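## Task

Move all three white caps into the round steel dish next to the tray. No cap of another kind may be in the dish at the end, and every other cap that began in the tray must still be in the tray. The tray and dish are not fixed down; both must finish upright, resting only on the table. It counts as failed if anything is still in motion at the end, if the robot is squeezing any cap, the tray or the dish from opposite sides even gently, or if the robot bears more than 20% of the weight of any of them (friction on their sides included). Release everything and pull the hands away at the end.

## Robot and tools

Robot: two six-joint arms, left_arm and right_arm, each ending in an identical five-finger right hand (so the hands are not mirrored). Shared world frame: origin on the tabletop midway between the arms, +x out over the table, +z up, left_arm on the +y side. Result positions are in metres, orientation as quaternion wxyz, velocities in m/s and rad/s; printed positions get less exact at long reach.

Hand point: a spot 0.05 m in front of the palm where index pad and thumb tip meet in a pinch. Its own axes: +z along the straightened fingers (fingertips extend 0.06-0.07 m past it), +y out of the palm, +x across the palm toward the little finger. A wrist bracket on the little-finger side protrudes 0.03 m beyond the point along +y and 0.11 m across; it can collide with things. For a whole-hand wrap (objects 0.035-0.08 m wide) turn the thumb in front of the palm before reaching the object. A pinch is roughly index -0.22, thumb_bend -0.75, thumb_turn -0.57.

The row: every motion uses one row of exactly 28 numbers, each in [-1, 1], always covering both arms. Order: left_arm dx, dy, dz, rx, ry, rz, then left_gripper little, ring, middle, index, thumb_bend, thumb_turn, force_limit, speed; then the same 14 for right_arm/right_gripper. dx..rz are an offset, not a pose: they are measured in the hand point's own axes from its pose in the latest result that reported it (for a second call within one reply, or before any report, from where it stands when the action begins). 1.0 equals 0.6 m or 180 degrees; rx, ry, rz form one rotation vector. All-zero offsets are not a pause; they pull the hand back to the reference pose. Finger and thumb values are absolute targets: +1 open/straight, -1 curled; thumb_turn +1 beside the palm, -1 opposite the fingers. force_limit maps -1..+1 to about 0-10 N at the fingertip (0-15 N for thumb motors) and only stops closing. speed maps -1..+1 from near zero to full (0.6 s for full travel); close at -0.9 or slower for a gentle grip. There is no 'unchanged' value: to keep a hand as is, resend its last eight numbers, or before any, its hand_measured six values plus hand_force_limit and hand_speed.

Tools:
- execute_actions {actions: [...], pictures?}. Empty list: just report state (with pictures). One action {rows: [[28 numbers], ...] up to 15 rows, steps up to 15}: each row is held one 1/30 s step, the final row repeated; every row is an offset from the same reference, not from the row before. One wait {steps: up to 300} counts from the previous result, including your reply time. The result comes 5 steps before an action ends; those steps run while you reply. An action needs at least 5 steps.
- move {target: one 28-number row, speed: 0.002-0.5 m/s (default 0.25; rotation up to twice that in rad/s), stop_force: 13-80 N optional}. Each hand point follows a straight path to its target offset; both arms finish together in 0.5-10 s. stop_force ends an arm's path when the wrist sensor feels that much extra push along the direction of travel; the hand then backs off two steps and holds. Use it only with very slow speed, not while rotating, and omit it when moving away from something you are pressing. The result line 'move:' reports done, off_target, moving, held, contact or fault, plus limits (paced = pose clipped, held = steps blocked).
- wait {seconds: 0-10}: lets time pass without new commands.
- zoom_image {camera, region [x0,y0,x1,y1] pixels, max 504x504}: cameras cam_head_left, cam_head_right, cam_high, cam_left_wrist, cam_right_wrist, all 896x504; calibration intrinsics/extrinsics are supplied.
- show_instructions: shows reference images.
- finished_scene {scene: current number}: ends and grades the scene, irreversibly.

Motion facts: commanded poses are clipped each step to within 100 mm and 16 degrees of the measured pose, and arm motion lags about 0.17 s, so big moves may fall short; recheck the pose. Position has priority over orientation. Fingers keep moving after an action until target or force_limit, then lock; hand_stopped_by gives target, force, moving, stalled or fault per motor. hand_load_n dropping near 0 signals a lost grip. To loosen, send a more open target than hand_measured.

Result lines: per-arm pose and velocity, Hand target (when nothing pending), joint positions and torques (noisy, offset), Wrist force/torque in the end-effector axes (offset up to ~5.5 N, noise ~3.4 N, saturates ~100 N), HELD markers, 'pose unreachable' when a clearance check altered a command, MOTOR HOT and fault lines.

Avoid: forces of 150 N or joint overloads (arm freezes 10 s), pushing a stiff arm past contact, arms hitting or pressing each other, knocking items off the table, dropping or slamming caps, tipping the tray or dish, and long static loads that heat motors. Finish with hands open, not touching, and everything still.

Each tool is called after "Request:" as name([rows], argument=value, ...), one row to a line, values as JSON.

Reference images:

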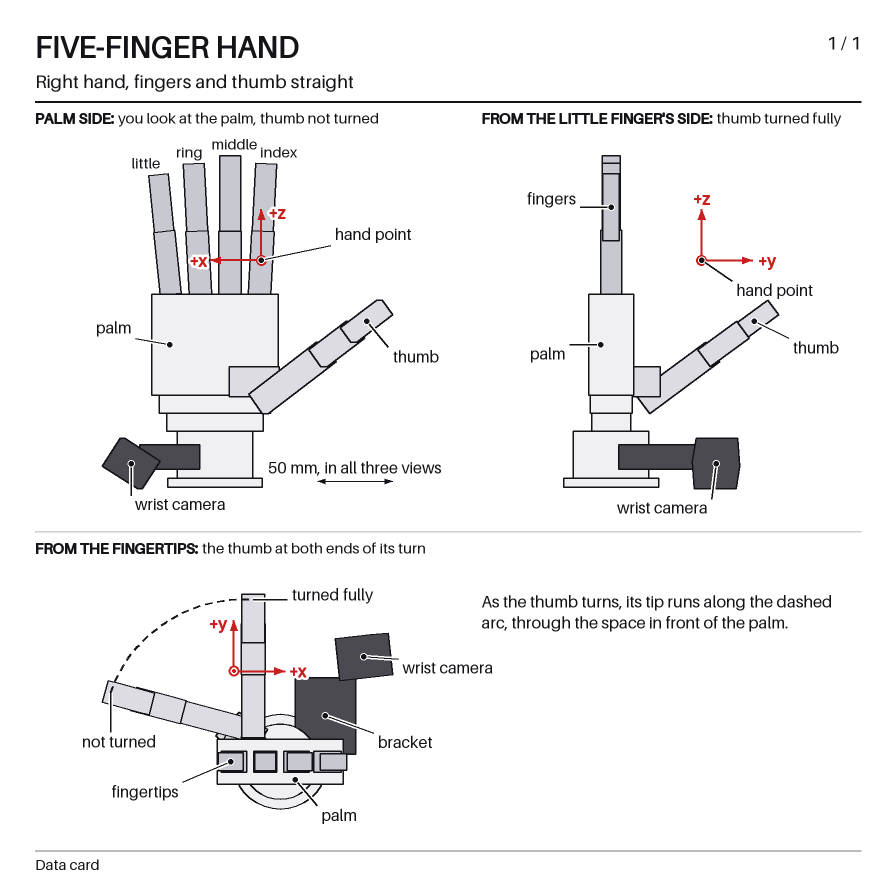

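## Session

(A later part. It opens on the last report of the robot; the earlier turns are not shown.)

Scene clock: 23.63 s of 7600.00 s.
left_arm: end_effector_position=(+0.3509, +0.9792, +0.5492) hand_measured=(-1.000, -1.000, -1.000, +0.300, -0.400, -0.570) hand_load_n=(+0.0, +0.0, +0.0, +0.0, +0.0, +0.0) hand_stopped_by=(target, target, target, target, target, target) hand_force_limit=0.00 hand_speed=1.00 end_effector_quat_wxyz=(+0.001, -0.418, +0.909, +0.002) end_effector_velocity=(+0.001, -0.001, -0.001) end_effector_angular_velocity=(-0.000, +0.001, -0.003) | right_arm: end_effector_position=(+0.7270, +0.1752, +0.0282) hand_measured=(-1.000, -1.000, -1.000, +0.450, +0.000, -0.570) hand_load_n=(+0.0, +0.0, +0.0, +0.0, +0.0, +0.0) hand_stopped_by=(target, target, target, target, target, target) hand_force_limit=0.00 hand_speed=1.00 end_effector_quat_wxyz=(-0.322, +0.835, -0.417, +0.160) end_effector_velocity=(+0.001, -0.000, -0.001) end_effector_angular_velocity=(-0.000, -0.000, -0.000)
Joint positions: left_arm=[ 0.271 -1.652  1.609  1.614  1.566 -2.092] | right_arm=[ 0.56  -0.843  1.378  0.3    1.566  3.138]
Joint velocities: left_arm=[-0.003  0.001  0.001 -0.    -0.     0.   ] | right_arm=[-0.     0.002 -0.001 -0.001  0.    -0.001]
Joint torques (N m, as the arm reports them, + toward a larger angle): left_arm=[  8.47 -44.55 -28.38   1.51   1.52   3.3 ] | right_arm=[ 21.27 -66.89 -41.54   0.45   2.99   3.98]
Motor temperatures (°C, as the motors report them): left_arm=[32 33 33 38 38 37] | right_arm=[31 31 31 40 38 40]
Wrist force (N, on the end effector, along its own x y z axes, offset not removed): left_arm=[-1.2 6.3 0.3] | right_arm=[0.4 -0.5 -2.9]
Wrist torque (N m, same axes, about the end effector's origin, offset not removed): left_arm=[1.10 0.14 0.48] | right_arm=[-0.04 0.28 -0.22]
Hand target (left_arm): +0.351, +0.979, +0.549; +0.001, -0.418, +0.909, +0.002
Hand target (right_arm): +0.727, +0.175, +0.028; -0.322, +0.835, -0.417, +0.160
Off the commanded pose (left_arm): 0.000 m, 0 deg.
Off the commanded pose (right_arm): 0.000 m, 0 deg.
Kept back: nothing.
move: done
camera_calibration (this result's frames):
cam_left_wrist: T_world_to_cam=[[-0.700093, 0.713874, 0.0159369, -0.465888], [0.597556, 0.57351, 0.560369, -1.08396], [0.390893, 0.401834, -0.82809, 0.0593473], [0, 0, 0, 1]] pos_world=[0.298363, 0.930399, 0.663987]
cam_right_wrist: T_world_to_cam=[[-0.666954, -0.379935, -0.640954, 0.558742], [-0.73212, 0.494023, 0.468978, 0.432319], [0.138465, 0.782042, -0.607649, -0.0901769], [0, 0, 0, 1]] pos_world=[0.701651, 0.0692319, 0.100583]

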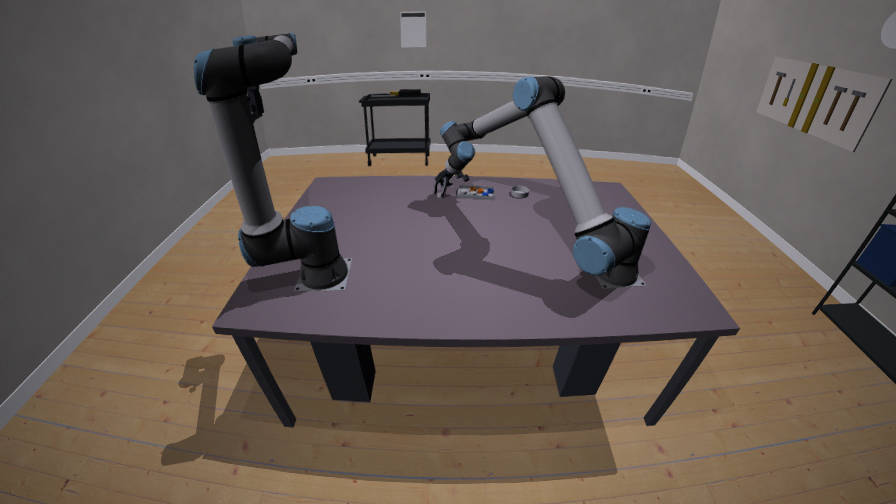

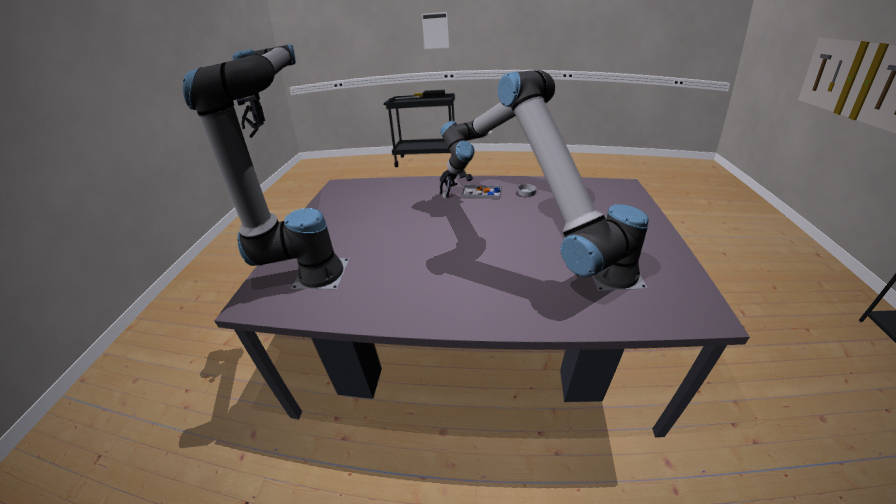

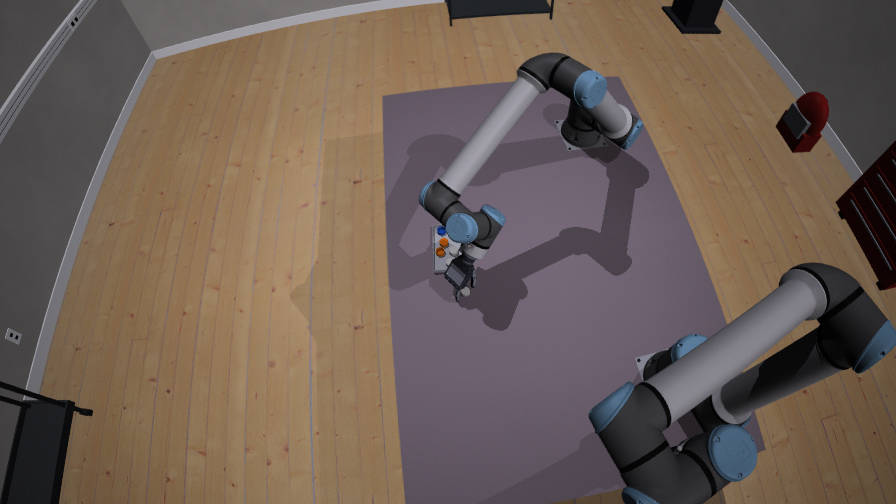

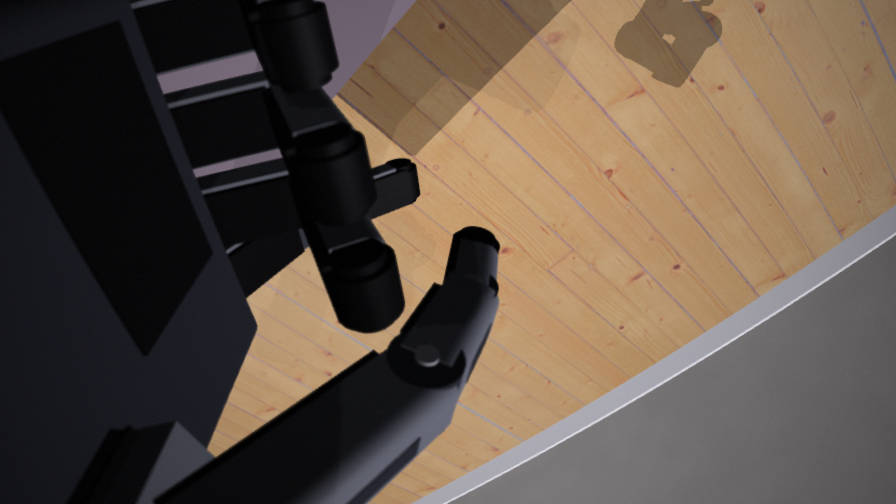

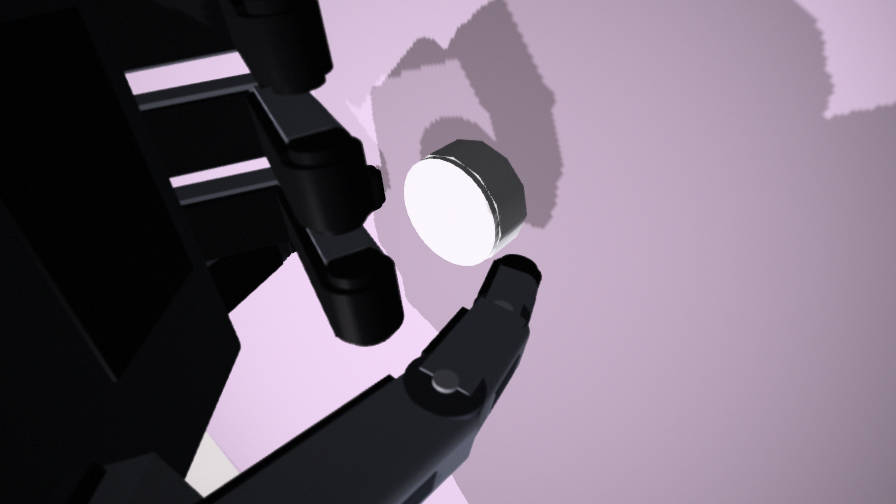

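Request:
move(target=[0,0,0,0,0,0,-1,-1,-1,0.3,-0.4,-0.57,0,1, 0,0.014,0.016,0,0,0,-1,-1,-1,0.45,0,-0.57,0,1], speed=0.015, stop_force=13)

Request:
move(target=[0,0,0,0,0,0,-1,-1,-1,0.3,-0.4,-0.57,0,1, 0,0,0,0,0,0,-1,-1,-1,-0.3,-0.8,-0.57,0,-0.5])

Request:
zoom_image(camera="cam_head_left", region=[410,150,510,210])

Scene clock: 24.43 s of 7600.00 s.
left_arm: end_effector_position=(+0.3509, +0.9792, +0.5492) hand_measured=(-1.000, -1.000, -1.000, +0.300, -0.400, -0.570) hand_load_n=(+0.0, +0.0, +0.0, +0.0, +0.0, +0.0) hand_stopped_by=(target, target, target, target, target, target) hand_force_limit=0.00 hand_speed=1.00 end_effector_quat_wxyz=(+0.001, -0.418, +0.909, +0.002) end_effector_velocity=(+0.000, +0.000, +0.000) end_effector_angular_velocity=(+0.000, -0.000, -0.001) | right_arm: end_effector_position=(+0.7271, +0.1753, +0.0249) hand_measured=(-1.000, -1.000, -1.000, +0.450, +0.000, -0.570) hand_load_n=(+0.0, +0.0, +0.0, -1.0, +0.0, +0.0) hand_stopped_by=(target, target, target, target, target, target) hand_force_limit=0.00 hand_speed=1.00 end_effector_quat_wxyz=(-0.322, +0.835, -0.417, +0.160) end_effector_velocity=(-0.000, -0.001, +0.003) end_effector_angular_velocity=(-0.000, +0.001, -0.001)
Joint positions: left_arm=[ 0.271 -1.652  1.609  1.614  1.566 -2.092] | right_arm=[ 0.56  -0.84   1.379  0.295  1.566  3.138]
Joint velocities: left_arm=[ 0.     0.    -0.    -0.     0.     0.001] | right_arm=[-0.    -0.003 -0.001  0.005  0.     0.001]
Joint torques (N m, as the arm reports them, + toward a larger angle): left_arm=[  8.53 -44.09 -29.63   1.12   2.2    3.07] | right_arm=[ 19.96 -79.79 -30.24   5.82   3.1    3.02]
Motor temperatures (°C, as the motors report them): left_arm=[32 33 33 38 38 37] | right_arm=[31 31 31 40 38 40]
Wrist force (N, on the end effector, along its own x y z axes, offset not removed): left_arm=[2.9 -1.7 -1.4] | right_arm=[-0.9 -15.7 -21.2]
Wrist torque (N m, same axes, about the end effector's origin, offset not removed): left_arm=[0.01 -0.32 0.20] | right_arm=[0.67 0.48 -0.41]
Hand target (left_arm): +0.351, +0.979, +0.549; +0.001, -0.418, +0.909, +0.002
Hand target (right_arm): +0.727, +0.175, +0.025; -0.322, +0.835, -0.417, +0.160
Off the commanded pose (left_arm): 0.000 m, 0 deg.
Off the commanded pose (right_arm): 0.009 m, 0 deg.
Kept back: nothing.
move: contact (right_arm)
camera_calibration (this result's frames):
cam_left_wrist: T_world_to_cam=[[-0.700093, 0.713874, 0.0159368, -0.465888], [0.597556, 0.57351, 0.560369, -1.08396], [0.390893, 0.401833, -0.82809, 0.0593475], [0, 0, 0, 1]] pos_world=[0.298363, 0.930399, 0.663987]
cam_right_wrist: T_world_to_cam=[[-0.666929, -0.379877, -0.641014, 0.556708], [-0.732133, 0.49401, 0.468973, 0.43388], [0.138516, 0.782079, -0.60759, -0.0922778], [0, 0, 0, 1]] pos_world=[0.701725, 0.0693077, 0.0973127]

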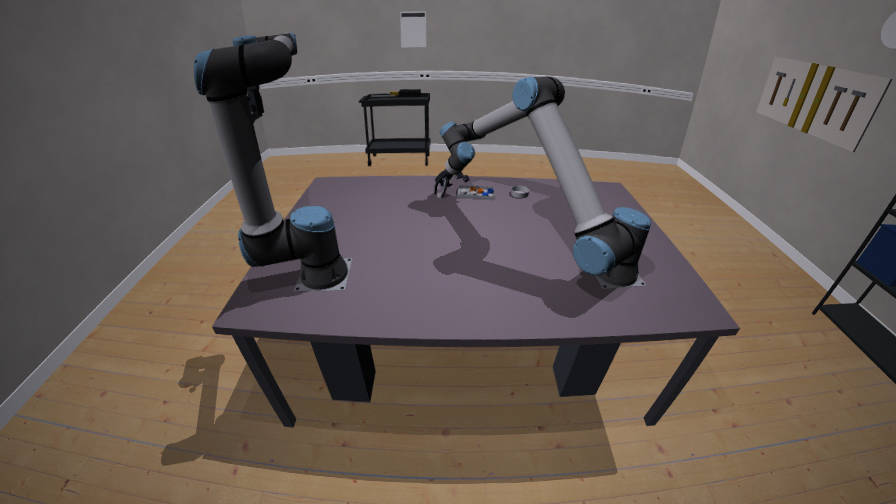

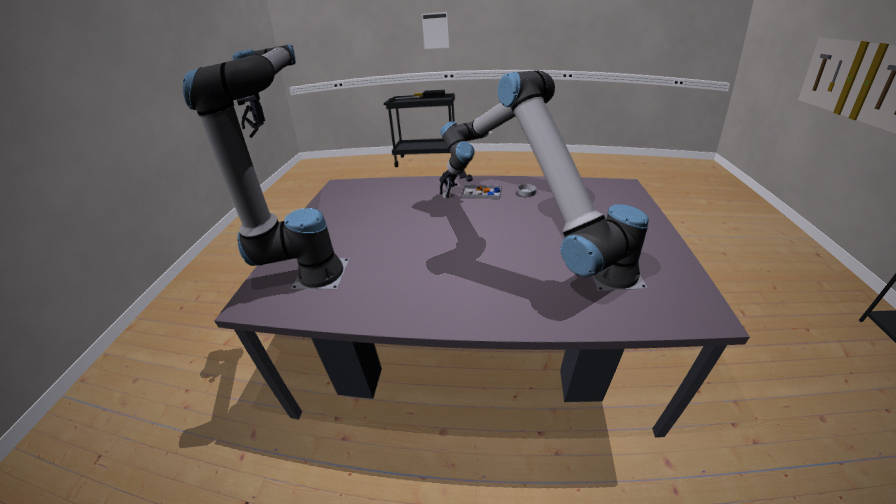

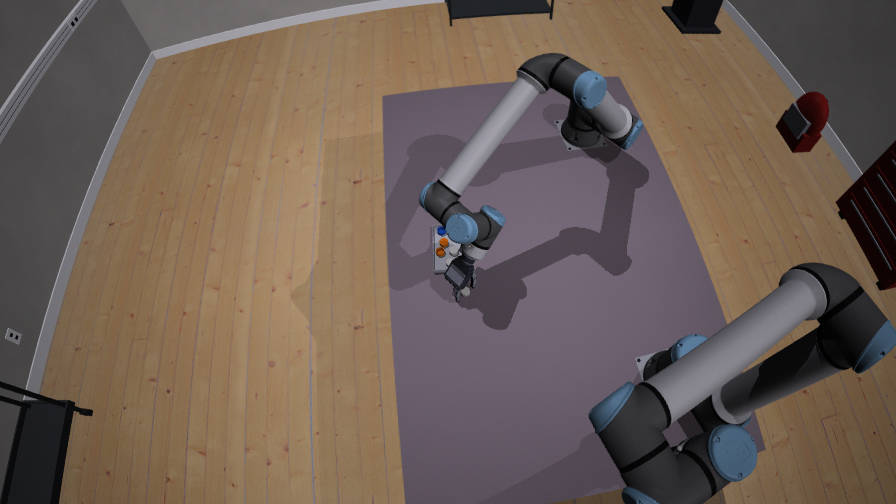

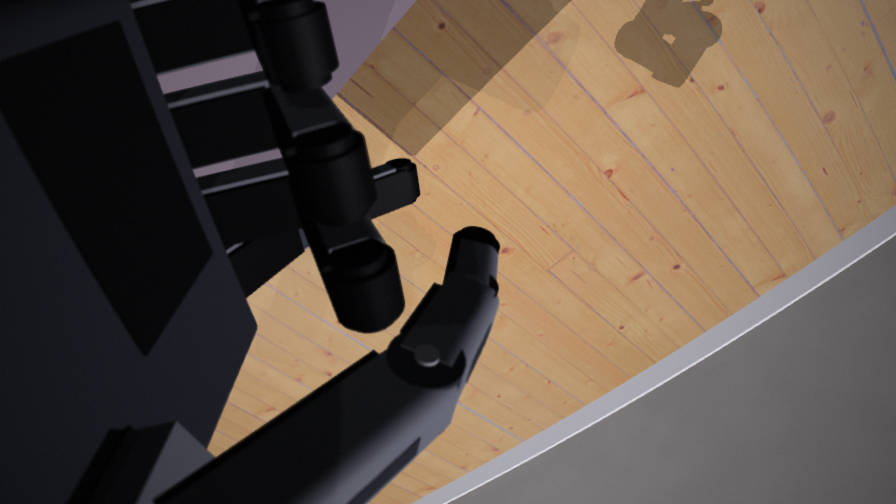

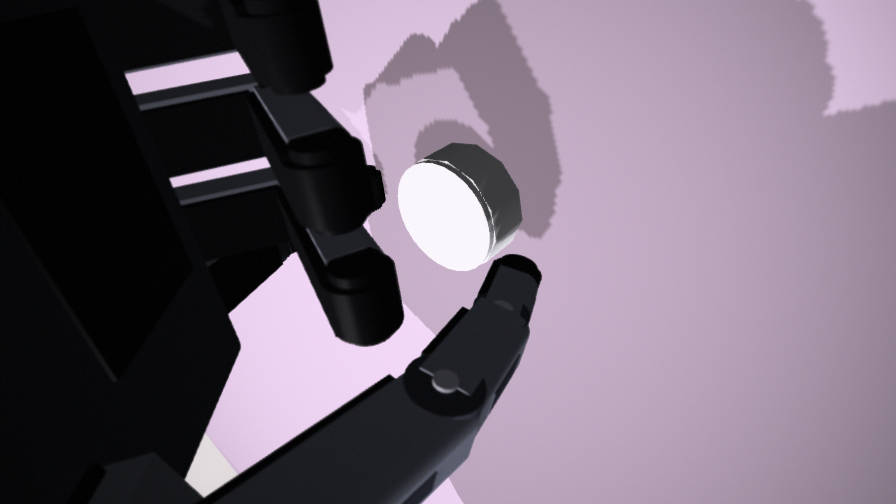

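Scene clock: 26.23 s of 7600.00 s.
left_arm: end_effector_position=(+0.3509, +0.9792, +0.5492) hand_measured=(-1.000, -1.000, -1.000, +0.300, -0.400, -0.570) hand_load_n=(+0.0, +0.0, +0.0, +0.0, +0.0, +0.0) hand_stopped_by=(target, target, target, target, target, target) hand_force_limit=0.00 hand_speed=1.00 end_effector_quat_wxyz=(+0.001, -0.418, +0.909, +0.002) end_effector_velocity=(-0.000, +0.000, -0.000) end_effector_angular_velocity=(-0.000, +0.001, +0.000) | right_arm: end_effector_position=(+0.7271, +0.1753, +0.0249) hand_measured=(-1.000, -1.000, -1.000, +0.430, -0.800, -0.570) hand_load_n=(+0.0, +0.0, +0.0, +8.0, +0.0, +0.0) hand_stopped_by=(target, target, target, force, target, target) hand_force_limit=0.00 hand_speed=-0.50 end_effector_quat_wxyz=(-0.322, +0.835, -0.417, +0.160) end_effector_velocity=(+0.001, -0.001, -0.000) end_effector_angular_velocity=(-0.000, +0.000, -0.001)
Joint positions: left_arm=[ 0.271 -1.652  1.609  1.614  1.566 -2.092] | right_arm=[ 0.56  -0.84   1.379  0.295  1.566  3.138]
Joint velocities: left_arm=[ 0.001  0.     0.001 -0.    -0.     0.   ] | right_arm=[-0.001  0.    -0.    -0.    -0.    -0.   ]
Joint torques (N m, as the arm reports them, + toward a larger angle): left_arm=[  8.59 -44.51 -28.42   1.11   1.55   2.84] | right_arm=[ 20.81 -51.07  -9.59   4.11   3.16   3.  ]
Motor temperatures (°C, as the motors report them): left_arm=[32 33 33 38 38 37] | right_arm=[31 31 31 40 38 40]
Wrist force (N, on the end effector, along its own x y z axes, offset not removed): left_arm=[5.3 3.3 -0.9] | right_arm=[-0.2 -20.4 -12.6]
Wrist torque (N m, same axes, about the end effector's origin, offset not removed): left_arm=[0.69 -0.75 0.62] | right_arm=[0.65 0.23 -0.34]
Hand target (left_arm): +0.351, +0.979, +0.549; +0.001, -0.418, +0.909, +0.002
Hand target (right_arm): +0.727, +0.175, +0.025; -0.322, +0.835, -0.417, +0.160
Off the commanded pose (left_arm): 0.000 m, 0 deg.
Off the commanded pose (right_arm): 0.000 m, 0 deg.
Kept back: nothing.
move: done
camera_calibration (this result's frames):
cam_left_wrist: T_world_to_cam=[[-0.700093, 0.713874, 0.015937, -0.465888], [0.597556, 0.57351, 0.560369, -1.08396], [0.390893, 0.401833, -0.82809, 0.0593473], [0, 0, 0, 1]] pos_world=[0.298363, 0.930399, 0.663987]
cam_right_wrist: T_world_to_cam=[[-0.666919, -0.379869, -0.641029, 0.556714], [-0.73214, 0.494005, 0.468967, 0.433885], [0.138525, 0.782086, -0.607579, -0.0922868], [0, 0, 0, 1]] pos_world=[0.701732, 0.0693134, 0.0973203]

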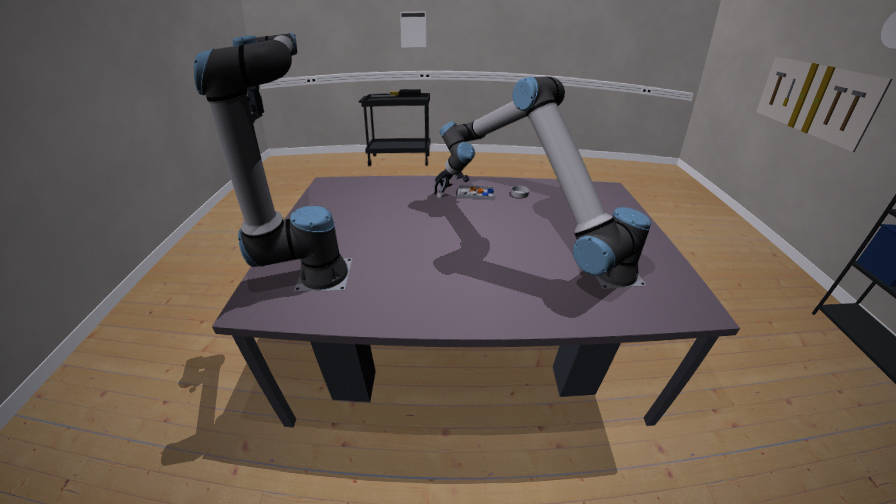

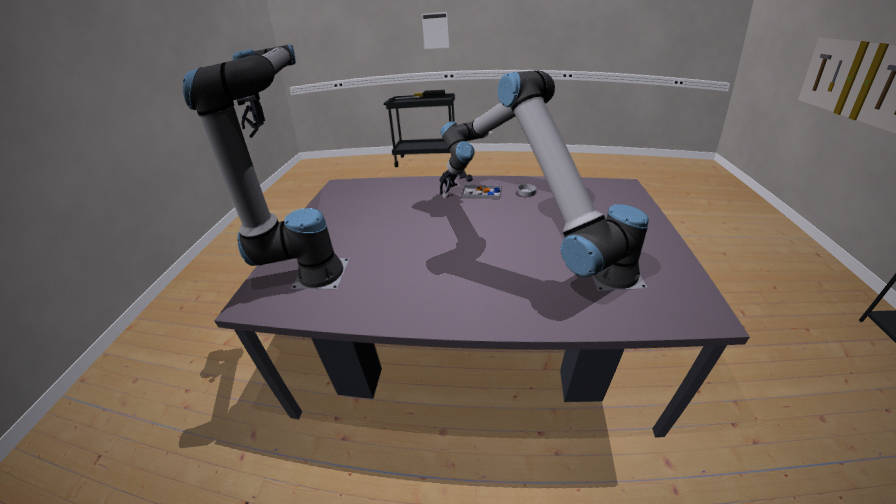

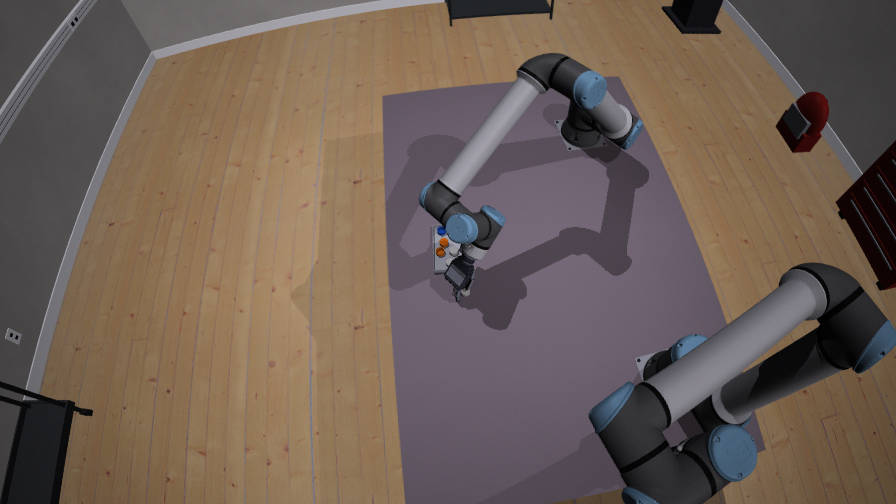

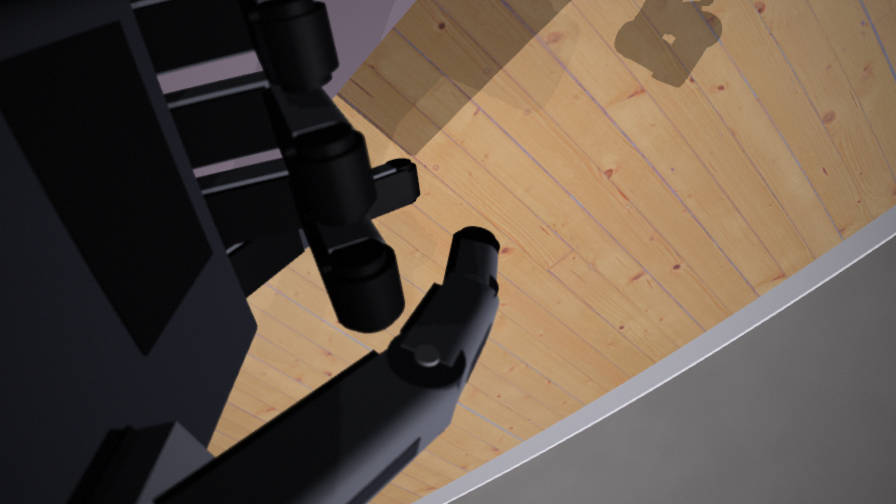

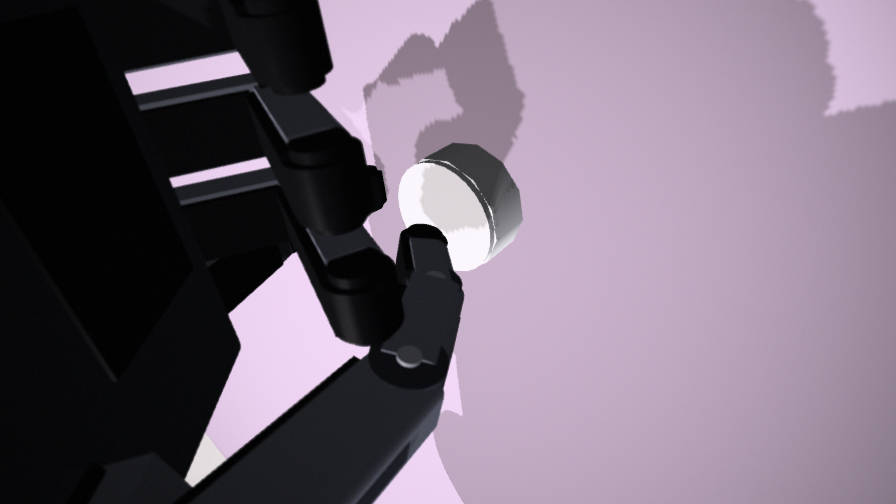

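Region (410, 150, 510, 210) of cam_head_left's 896x504 image, scaled by 5.040, with more detail than that image has; it fills the top 302 rows of this view, and the rest is white.

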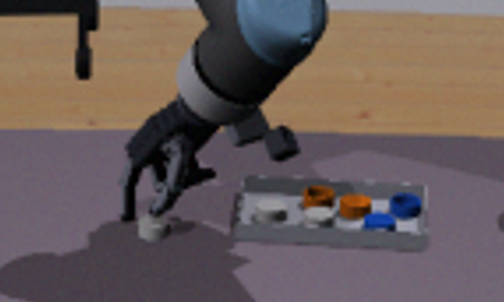

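Request:
move(target=[0,0,0,0,0,0,-1,-1,-1,0.3,-0.4,-0.57,0,1, 0,-0.02,-0.022,0.045,0,0,-1,-1,-1,0.45,-0.1,-0.57,0,1], speed=0.1)

Request:
move(target=[0,0,0,0,0,0,-1,-1,-1,0.3,-0.4,-0.57,0,1, 0,0.028,0.024,0,0,0,-1,-1,-1,0.45,-0.1,-0.57,0,1], speed=0.015, stop_force=13)

Request:
zoom_image(camera="cam_head_left", region=[410,150,510,210])

Scene clock: 27.67 s of 7600.00 s.
left_arm: end_effector_position=(+0.3509, +0.9792, +0.5492) hand_measured=(-1.000, -1.000, -1.000, +0.300, -0.400, -0.570) hand_load_n=(+0.0, +0.0, +0.0, +0.0, +0.0, +0.0) hand_stopped_by=(target, target, target, target, target, target) hand_force_limit=0.00 hand_speed=1.00 end_effector_quat_wxyz=(+0.001, -0.418, +0.909, +0.002) end_effector_velocity=(+0.001, -0.000, -0.000) end_effector_angular_velocity=(-0.000, +0.000, -0.001) | right_arm: end_effector_position=(+0.7270, +0.1754, +0.0427) hand_measured=(-1.000, -1.000, -1.000, +0.450, -0.100, -0.570) hand_load_n=(+0.0, +0.0, +0.0, +0.0, +0.0, +0.0) hand_stopped_by=(target, target, target, target, target, target) hand_force_limit=0.00 hand_speed=1.00 end_effector_quat_wxyz=(-0.380, +0.810, -0.405, +0.189) end_effector_velocity=(+0.001, -0.001, +0.001) end_effector_angular_velocity=(+0.006, -0.008, -0.001)
Joint positions: left_arm=[ 0.271 -1.652  1.609  1.614  1.566 -2.092] | right_arm=[ 0.56  -0.909  1.487  0.116  1.565  3.139]
Joint velocities: left_arm=[-0.001  0.001 -0.001 -0.     0.     0.   ] | right_arm=[-0.001 -0.005  0.008 -0.013  0.    -0.   ]
Joint torques (N m, as the arm reports them, + toward a larger angle): left_arm=[  7.14 -44.78 -28.63   1.13   1.99   3.19] | right_arm=[-22.63 -89.86 -27.33  -1.27  -2.61   3.87]
Motor temperatures (°C, as the motors report them): left_arm=[32 33 33 38 38 37] | right_arm=[31 31 31 40 38 40]
Wrist force (N, on the end effector, along its own x y z axes, offset not removed): left_arm=[-8.2 2.8 -1.8] | right_arm=[-0.9 -1.5 -1.6]
Wrist torque (N m, same axes, about the end effector's origin, offset not removed): left_arm=[0.80 1.48 -0.08] | right_arm=[-0.29 0.42 -0.33]
Hand target (left_arm): +0.351, +0.979, +0.549; +0.001, -0.418, +0.909, +0.002
Hand target (right_arm): +0.727, +0.175, +0.043; -0.380, +0.810, -0.405, +0.189
Off the commanded pose (left_arm): 0.000 m, 0 deg.
Off the commanded pose (right_arm): 0.000 m, 0 deg.
Kept back: nothing.
move: done
camera_calibration (this result's frames):
cam_left_wrist: T_world_to_cam=[[-0.700093, 0.713874, 0.0159368, -0.465887], [0.597556, 0.57351, 0.560369, -1.08396], [0.390893, 0.401833, -0.82809, 0.0593475], [0, 0, 0, 1]] pos_world=[0.298363, 0.930399, 0.663987]
cam_right_wrist: T_world_to_cam=[[-0.58925, -0.321319, -0.741308, 0.505671], [-0.782324, 0.456162, 0.42413, 0.470491], [0.201876, 0.829862, -0.520169, -0.139684], [0, 0, 0, 1]] pos_world=[0.694242, 0.0637798, 0.102649]

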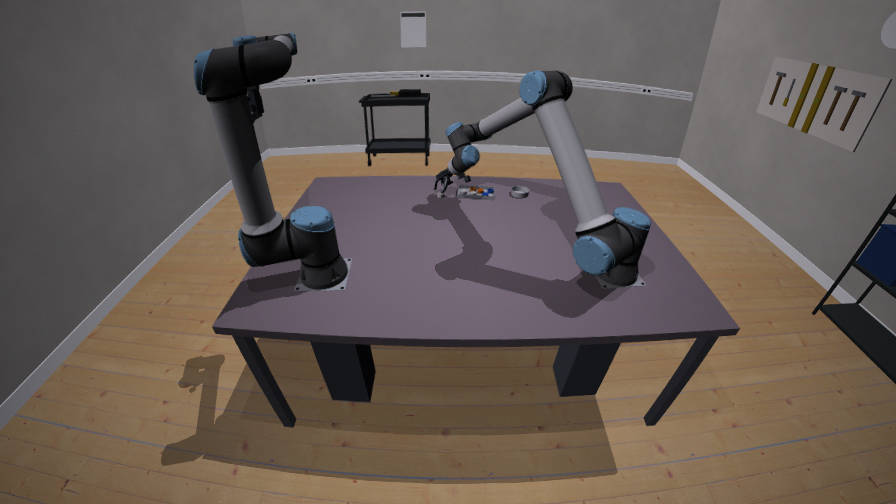

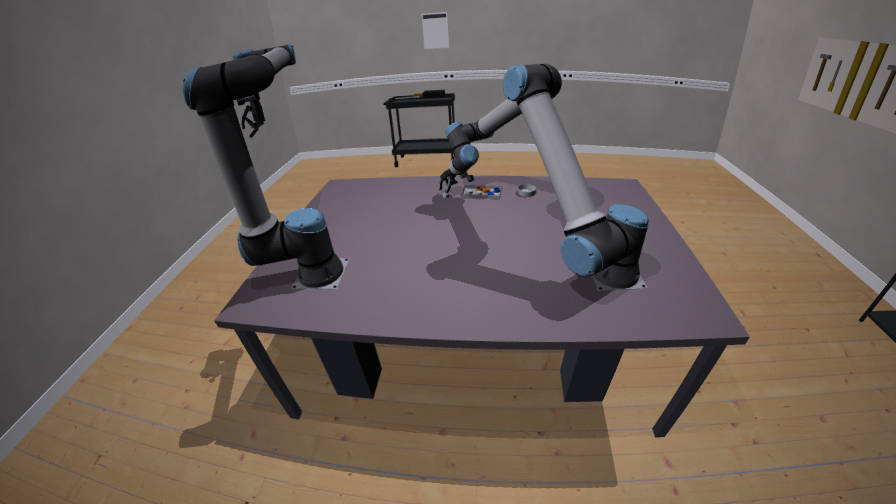

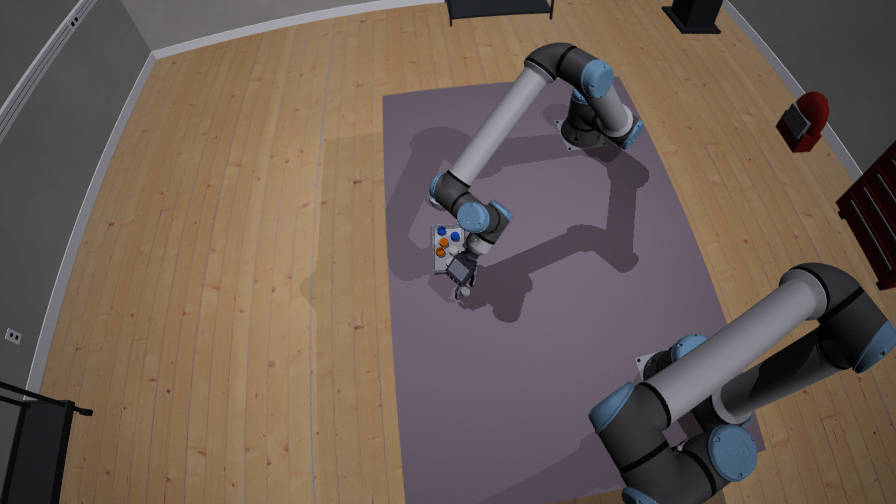

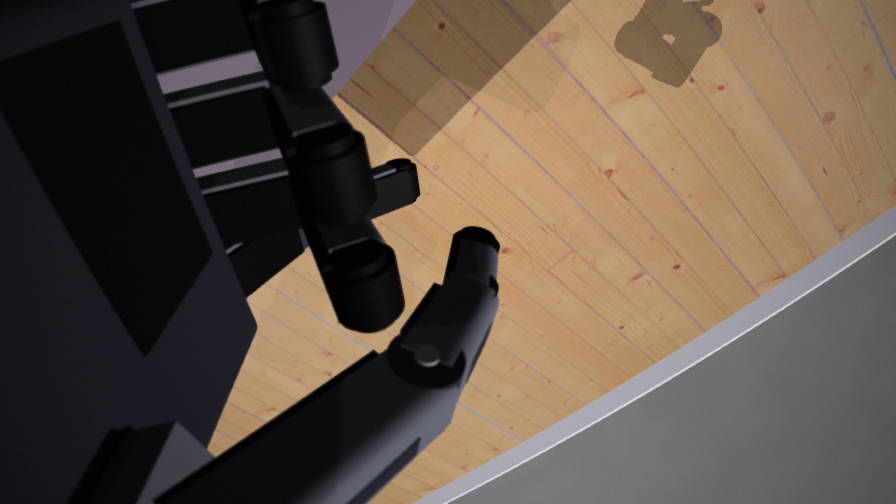

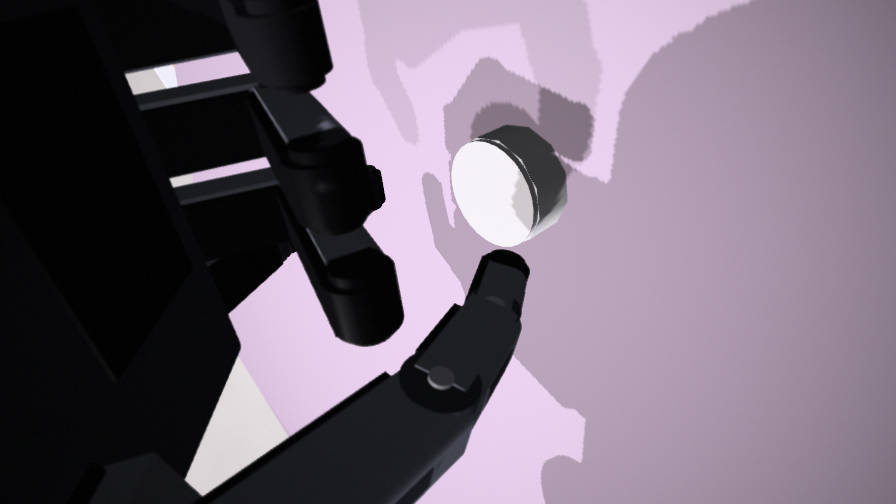

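Scene clock: 29.37 s of 7600.00 s.
left_arm: end_effector_position=(+0.3509, +0.9792, +0.5492) hand_measured=(-1.000, -1.000, -1.000, +0.300, -0.400, -0.570) hand_load_n=(+0.0, +0.0, +0.0, +0.0, +0.0, +0.0) hand_stopped_by=(target, target, target, target, target, target) hand_force_limit=0.00 hand_speed=1.00 end_effector_quat_wxyz=(+0.001, -0.418, +0.909, +0.002) end_effector_velocity=(-0.000, +0.000, -0.000) end_effector_angular_velocity=(-0.000, -0.000, +0.001) | right_arm: end_effector_position=(+0.7273, +0.1756, +0.0208) hand_measured=(-1.000, -1.000, -1.000, +0.450, -0.100, -0.570) hand_load_n=(+0.0, +0.0, +0.0, +0.0, +0.0, +0.0) hand_stopped_by=(target, target, target, target, target, target) hand_force_limit=0.00 hand_speed=1.00 end_effector_quat_wxyz=(-0.380, +0.810, -0.405, +0.189) end_effector_velocity=(+0.001, -0.001, -0.002) end_effector_angular_velocity=(+0.001, +0.000, -0.002)
Joint positions: left_arm=[ 0.271 -1.652  1.609  1.614  1.566 -2.092] | right_arm=[ 0.56  -0.889  1.497  0.086  1.565  3.139]
Joint velocities: left_arm=[ 0.001  0.     0.    -0.     0.    -0.   ] | right_arm=[-0.001  0.001  0.001 -0.003 -0.     0.001]
Joint torques (N m, as the arm reports them, + toward a larger angle): left_arm=[  8.58 -44.09 -28.9    0.8    1.9    3.19] | right_arm=[ -4.04 -70.51 -24.01  -1.54  -1.1    3.73]
Motor temperatures (°C, as the motors report them): left_arm=[32 33 33 38 38 37] | right_arm=[31 31 31 40 38 40]
Wrist force (N, on the end effector, along its own x y z axes, offset not removed): left_arm=[-2.5 2.5 -4.0] | right_arm=[-1.8 -1.9 -2.1]
Wrist torque (N m, same axes, about the end effector's origin, offset not removed): left_arm=[0.90 0.44 0.05] | right_arm=[-0.27 0.60 -0.43]
Hand target (left_arm): +0.351, +0.979, +0.549; +0.001, -0.418, +0.909, +0.002
Hand target (right_arm): +0.727, +0.176, +0.021; -0.380, +0.810, -0.405, +0.189
Off the commanded pose (left_arm): 0.000 m, 0 deg.
Off the commanded pose (right_arm): 0.000 m, 0 deg.
Kept back: nothing.
move: done
camera_calibration (this result's frames):
cam_left_wrist: T_world_to_cam=[[-0.700093, 0.713874, 0.0159369, -0.465888], [0.597556, 0.57351, 0.560369, -1.08396], [0.390893, 0.401834, -0.82809, 0.0593474], [0, 0, 0, 1]] pos_world=[0.298363, 0.930399, 0.663987]
cam_right_wrist: T_world_to_cam=[[-0.589265, -0.321302, -0.741304, 0.489596], [-0.78231, 0.456172, 0.424143, 0.479908], [0.201884, 0.829862, -0.520165, -0.151303], [0, 0, 0, 1]] pos_world=[0.694484, 0.0639479, 0.0806871]

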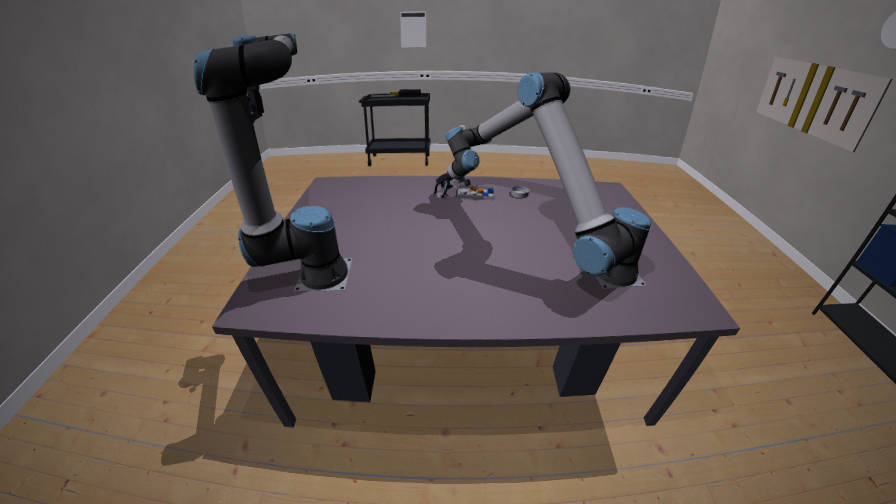

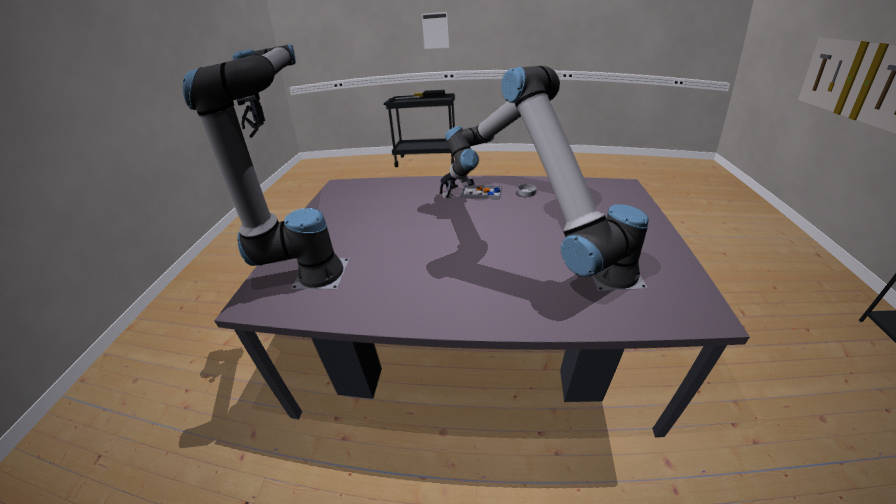

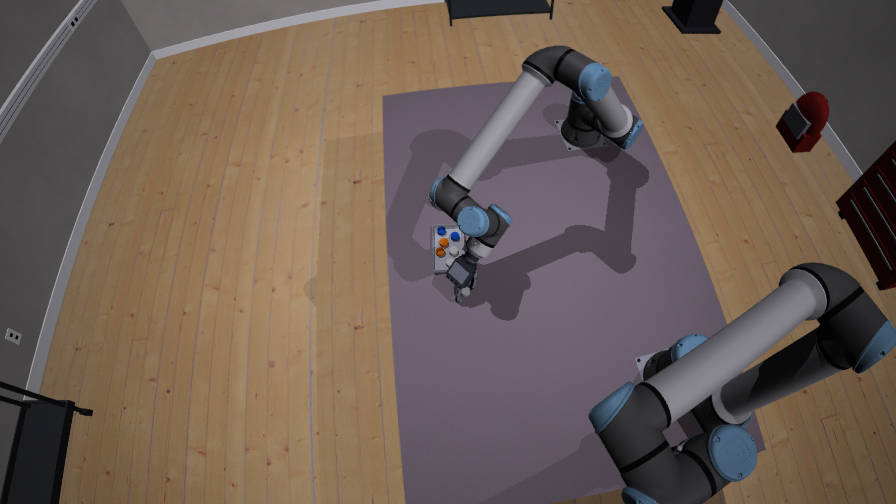

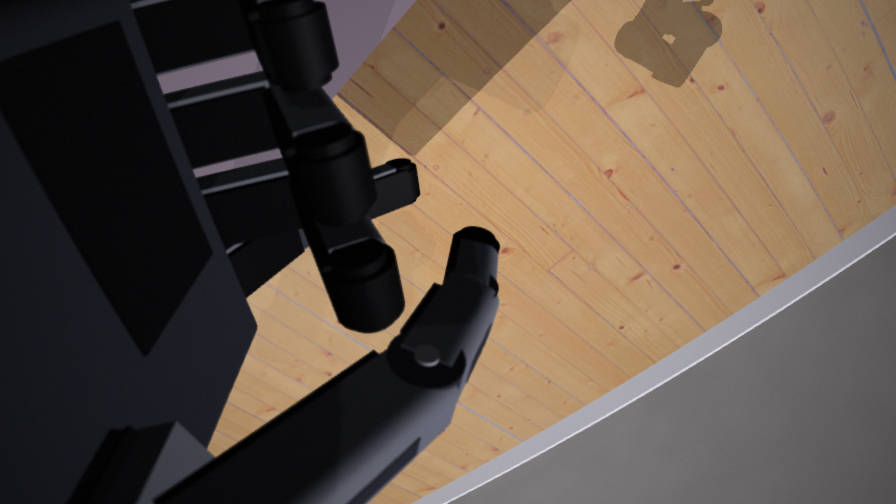

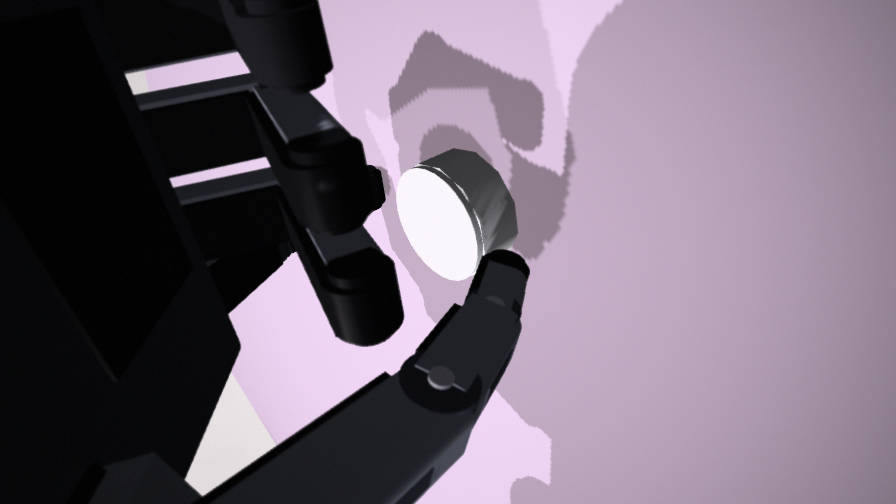

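Region (410, 150, 510, 210) of cam_head_left's 896x504 image, scaled by 5.040, with more detail than that image has; it fills the top 302 rows of this view, and the rest is white.

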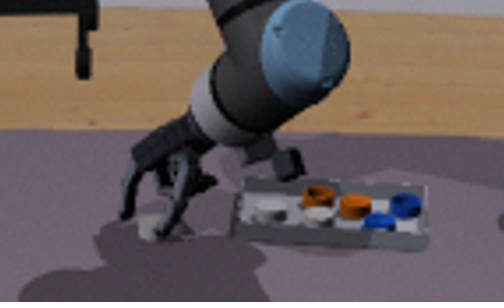

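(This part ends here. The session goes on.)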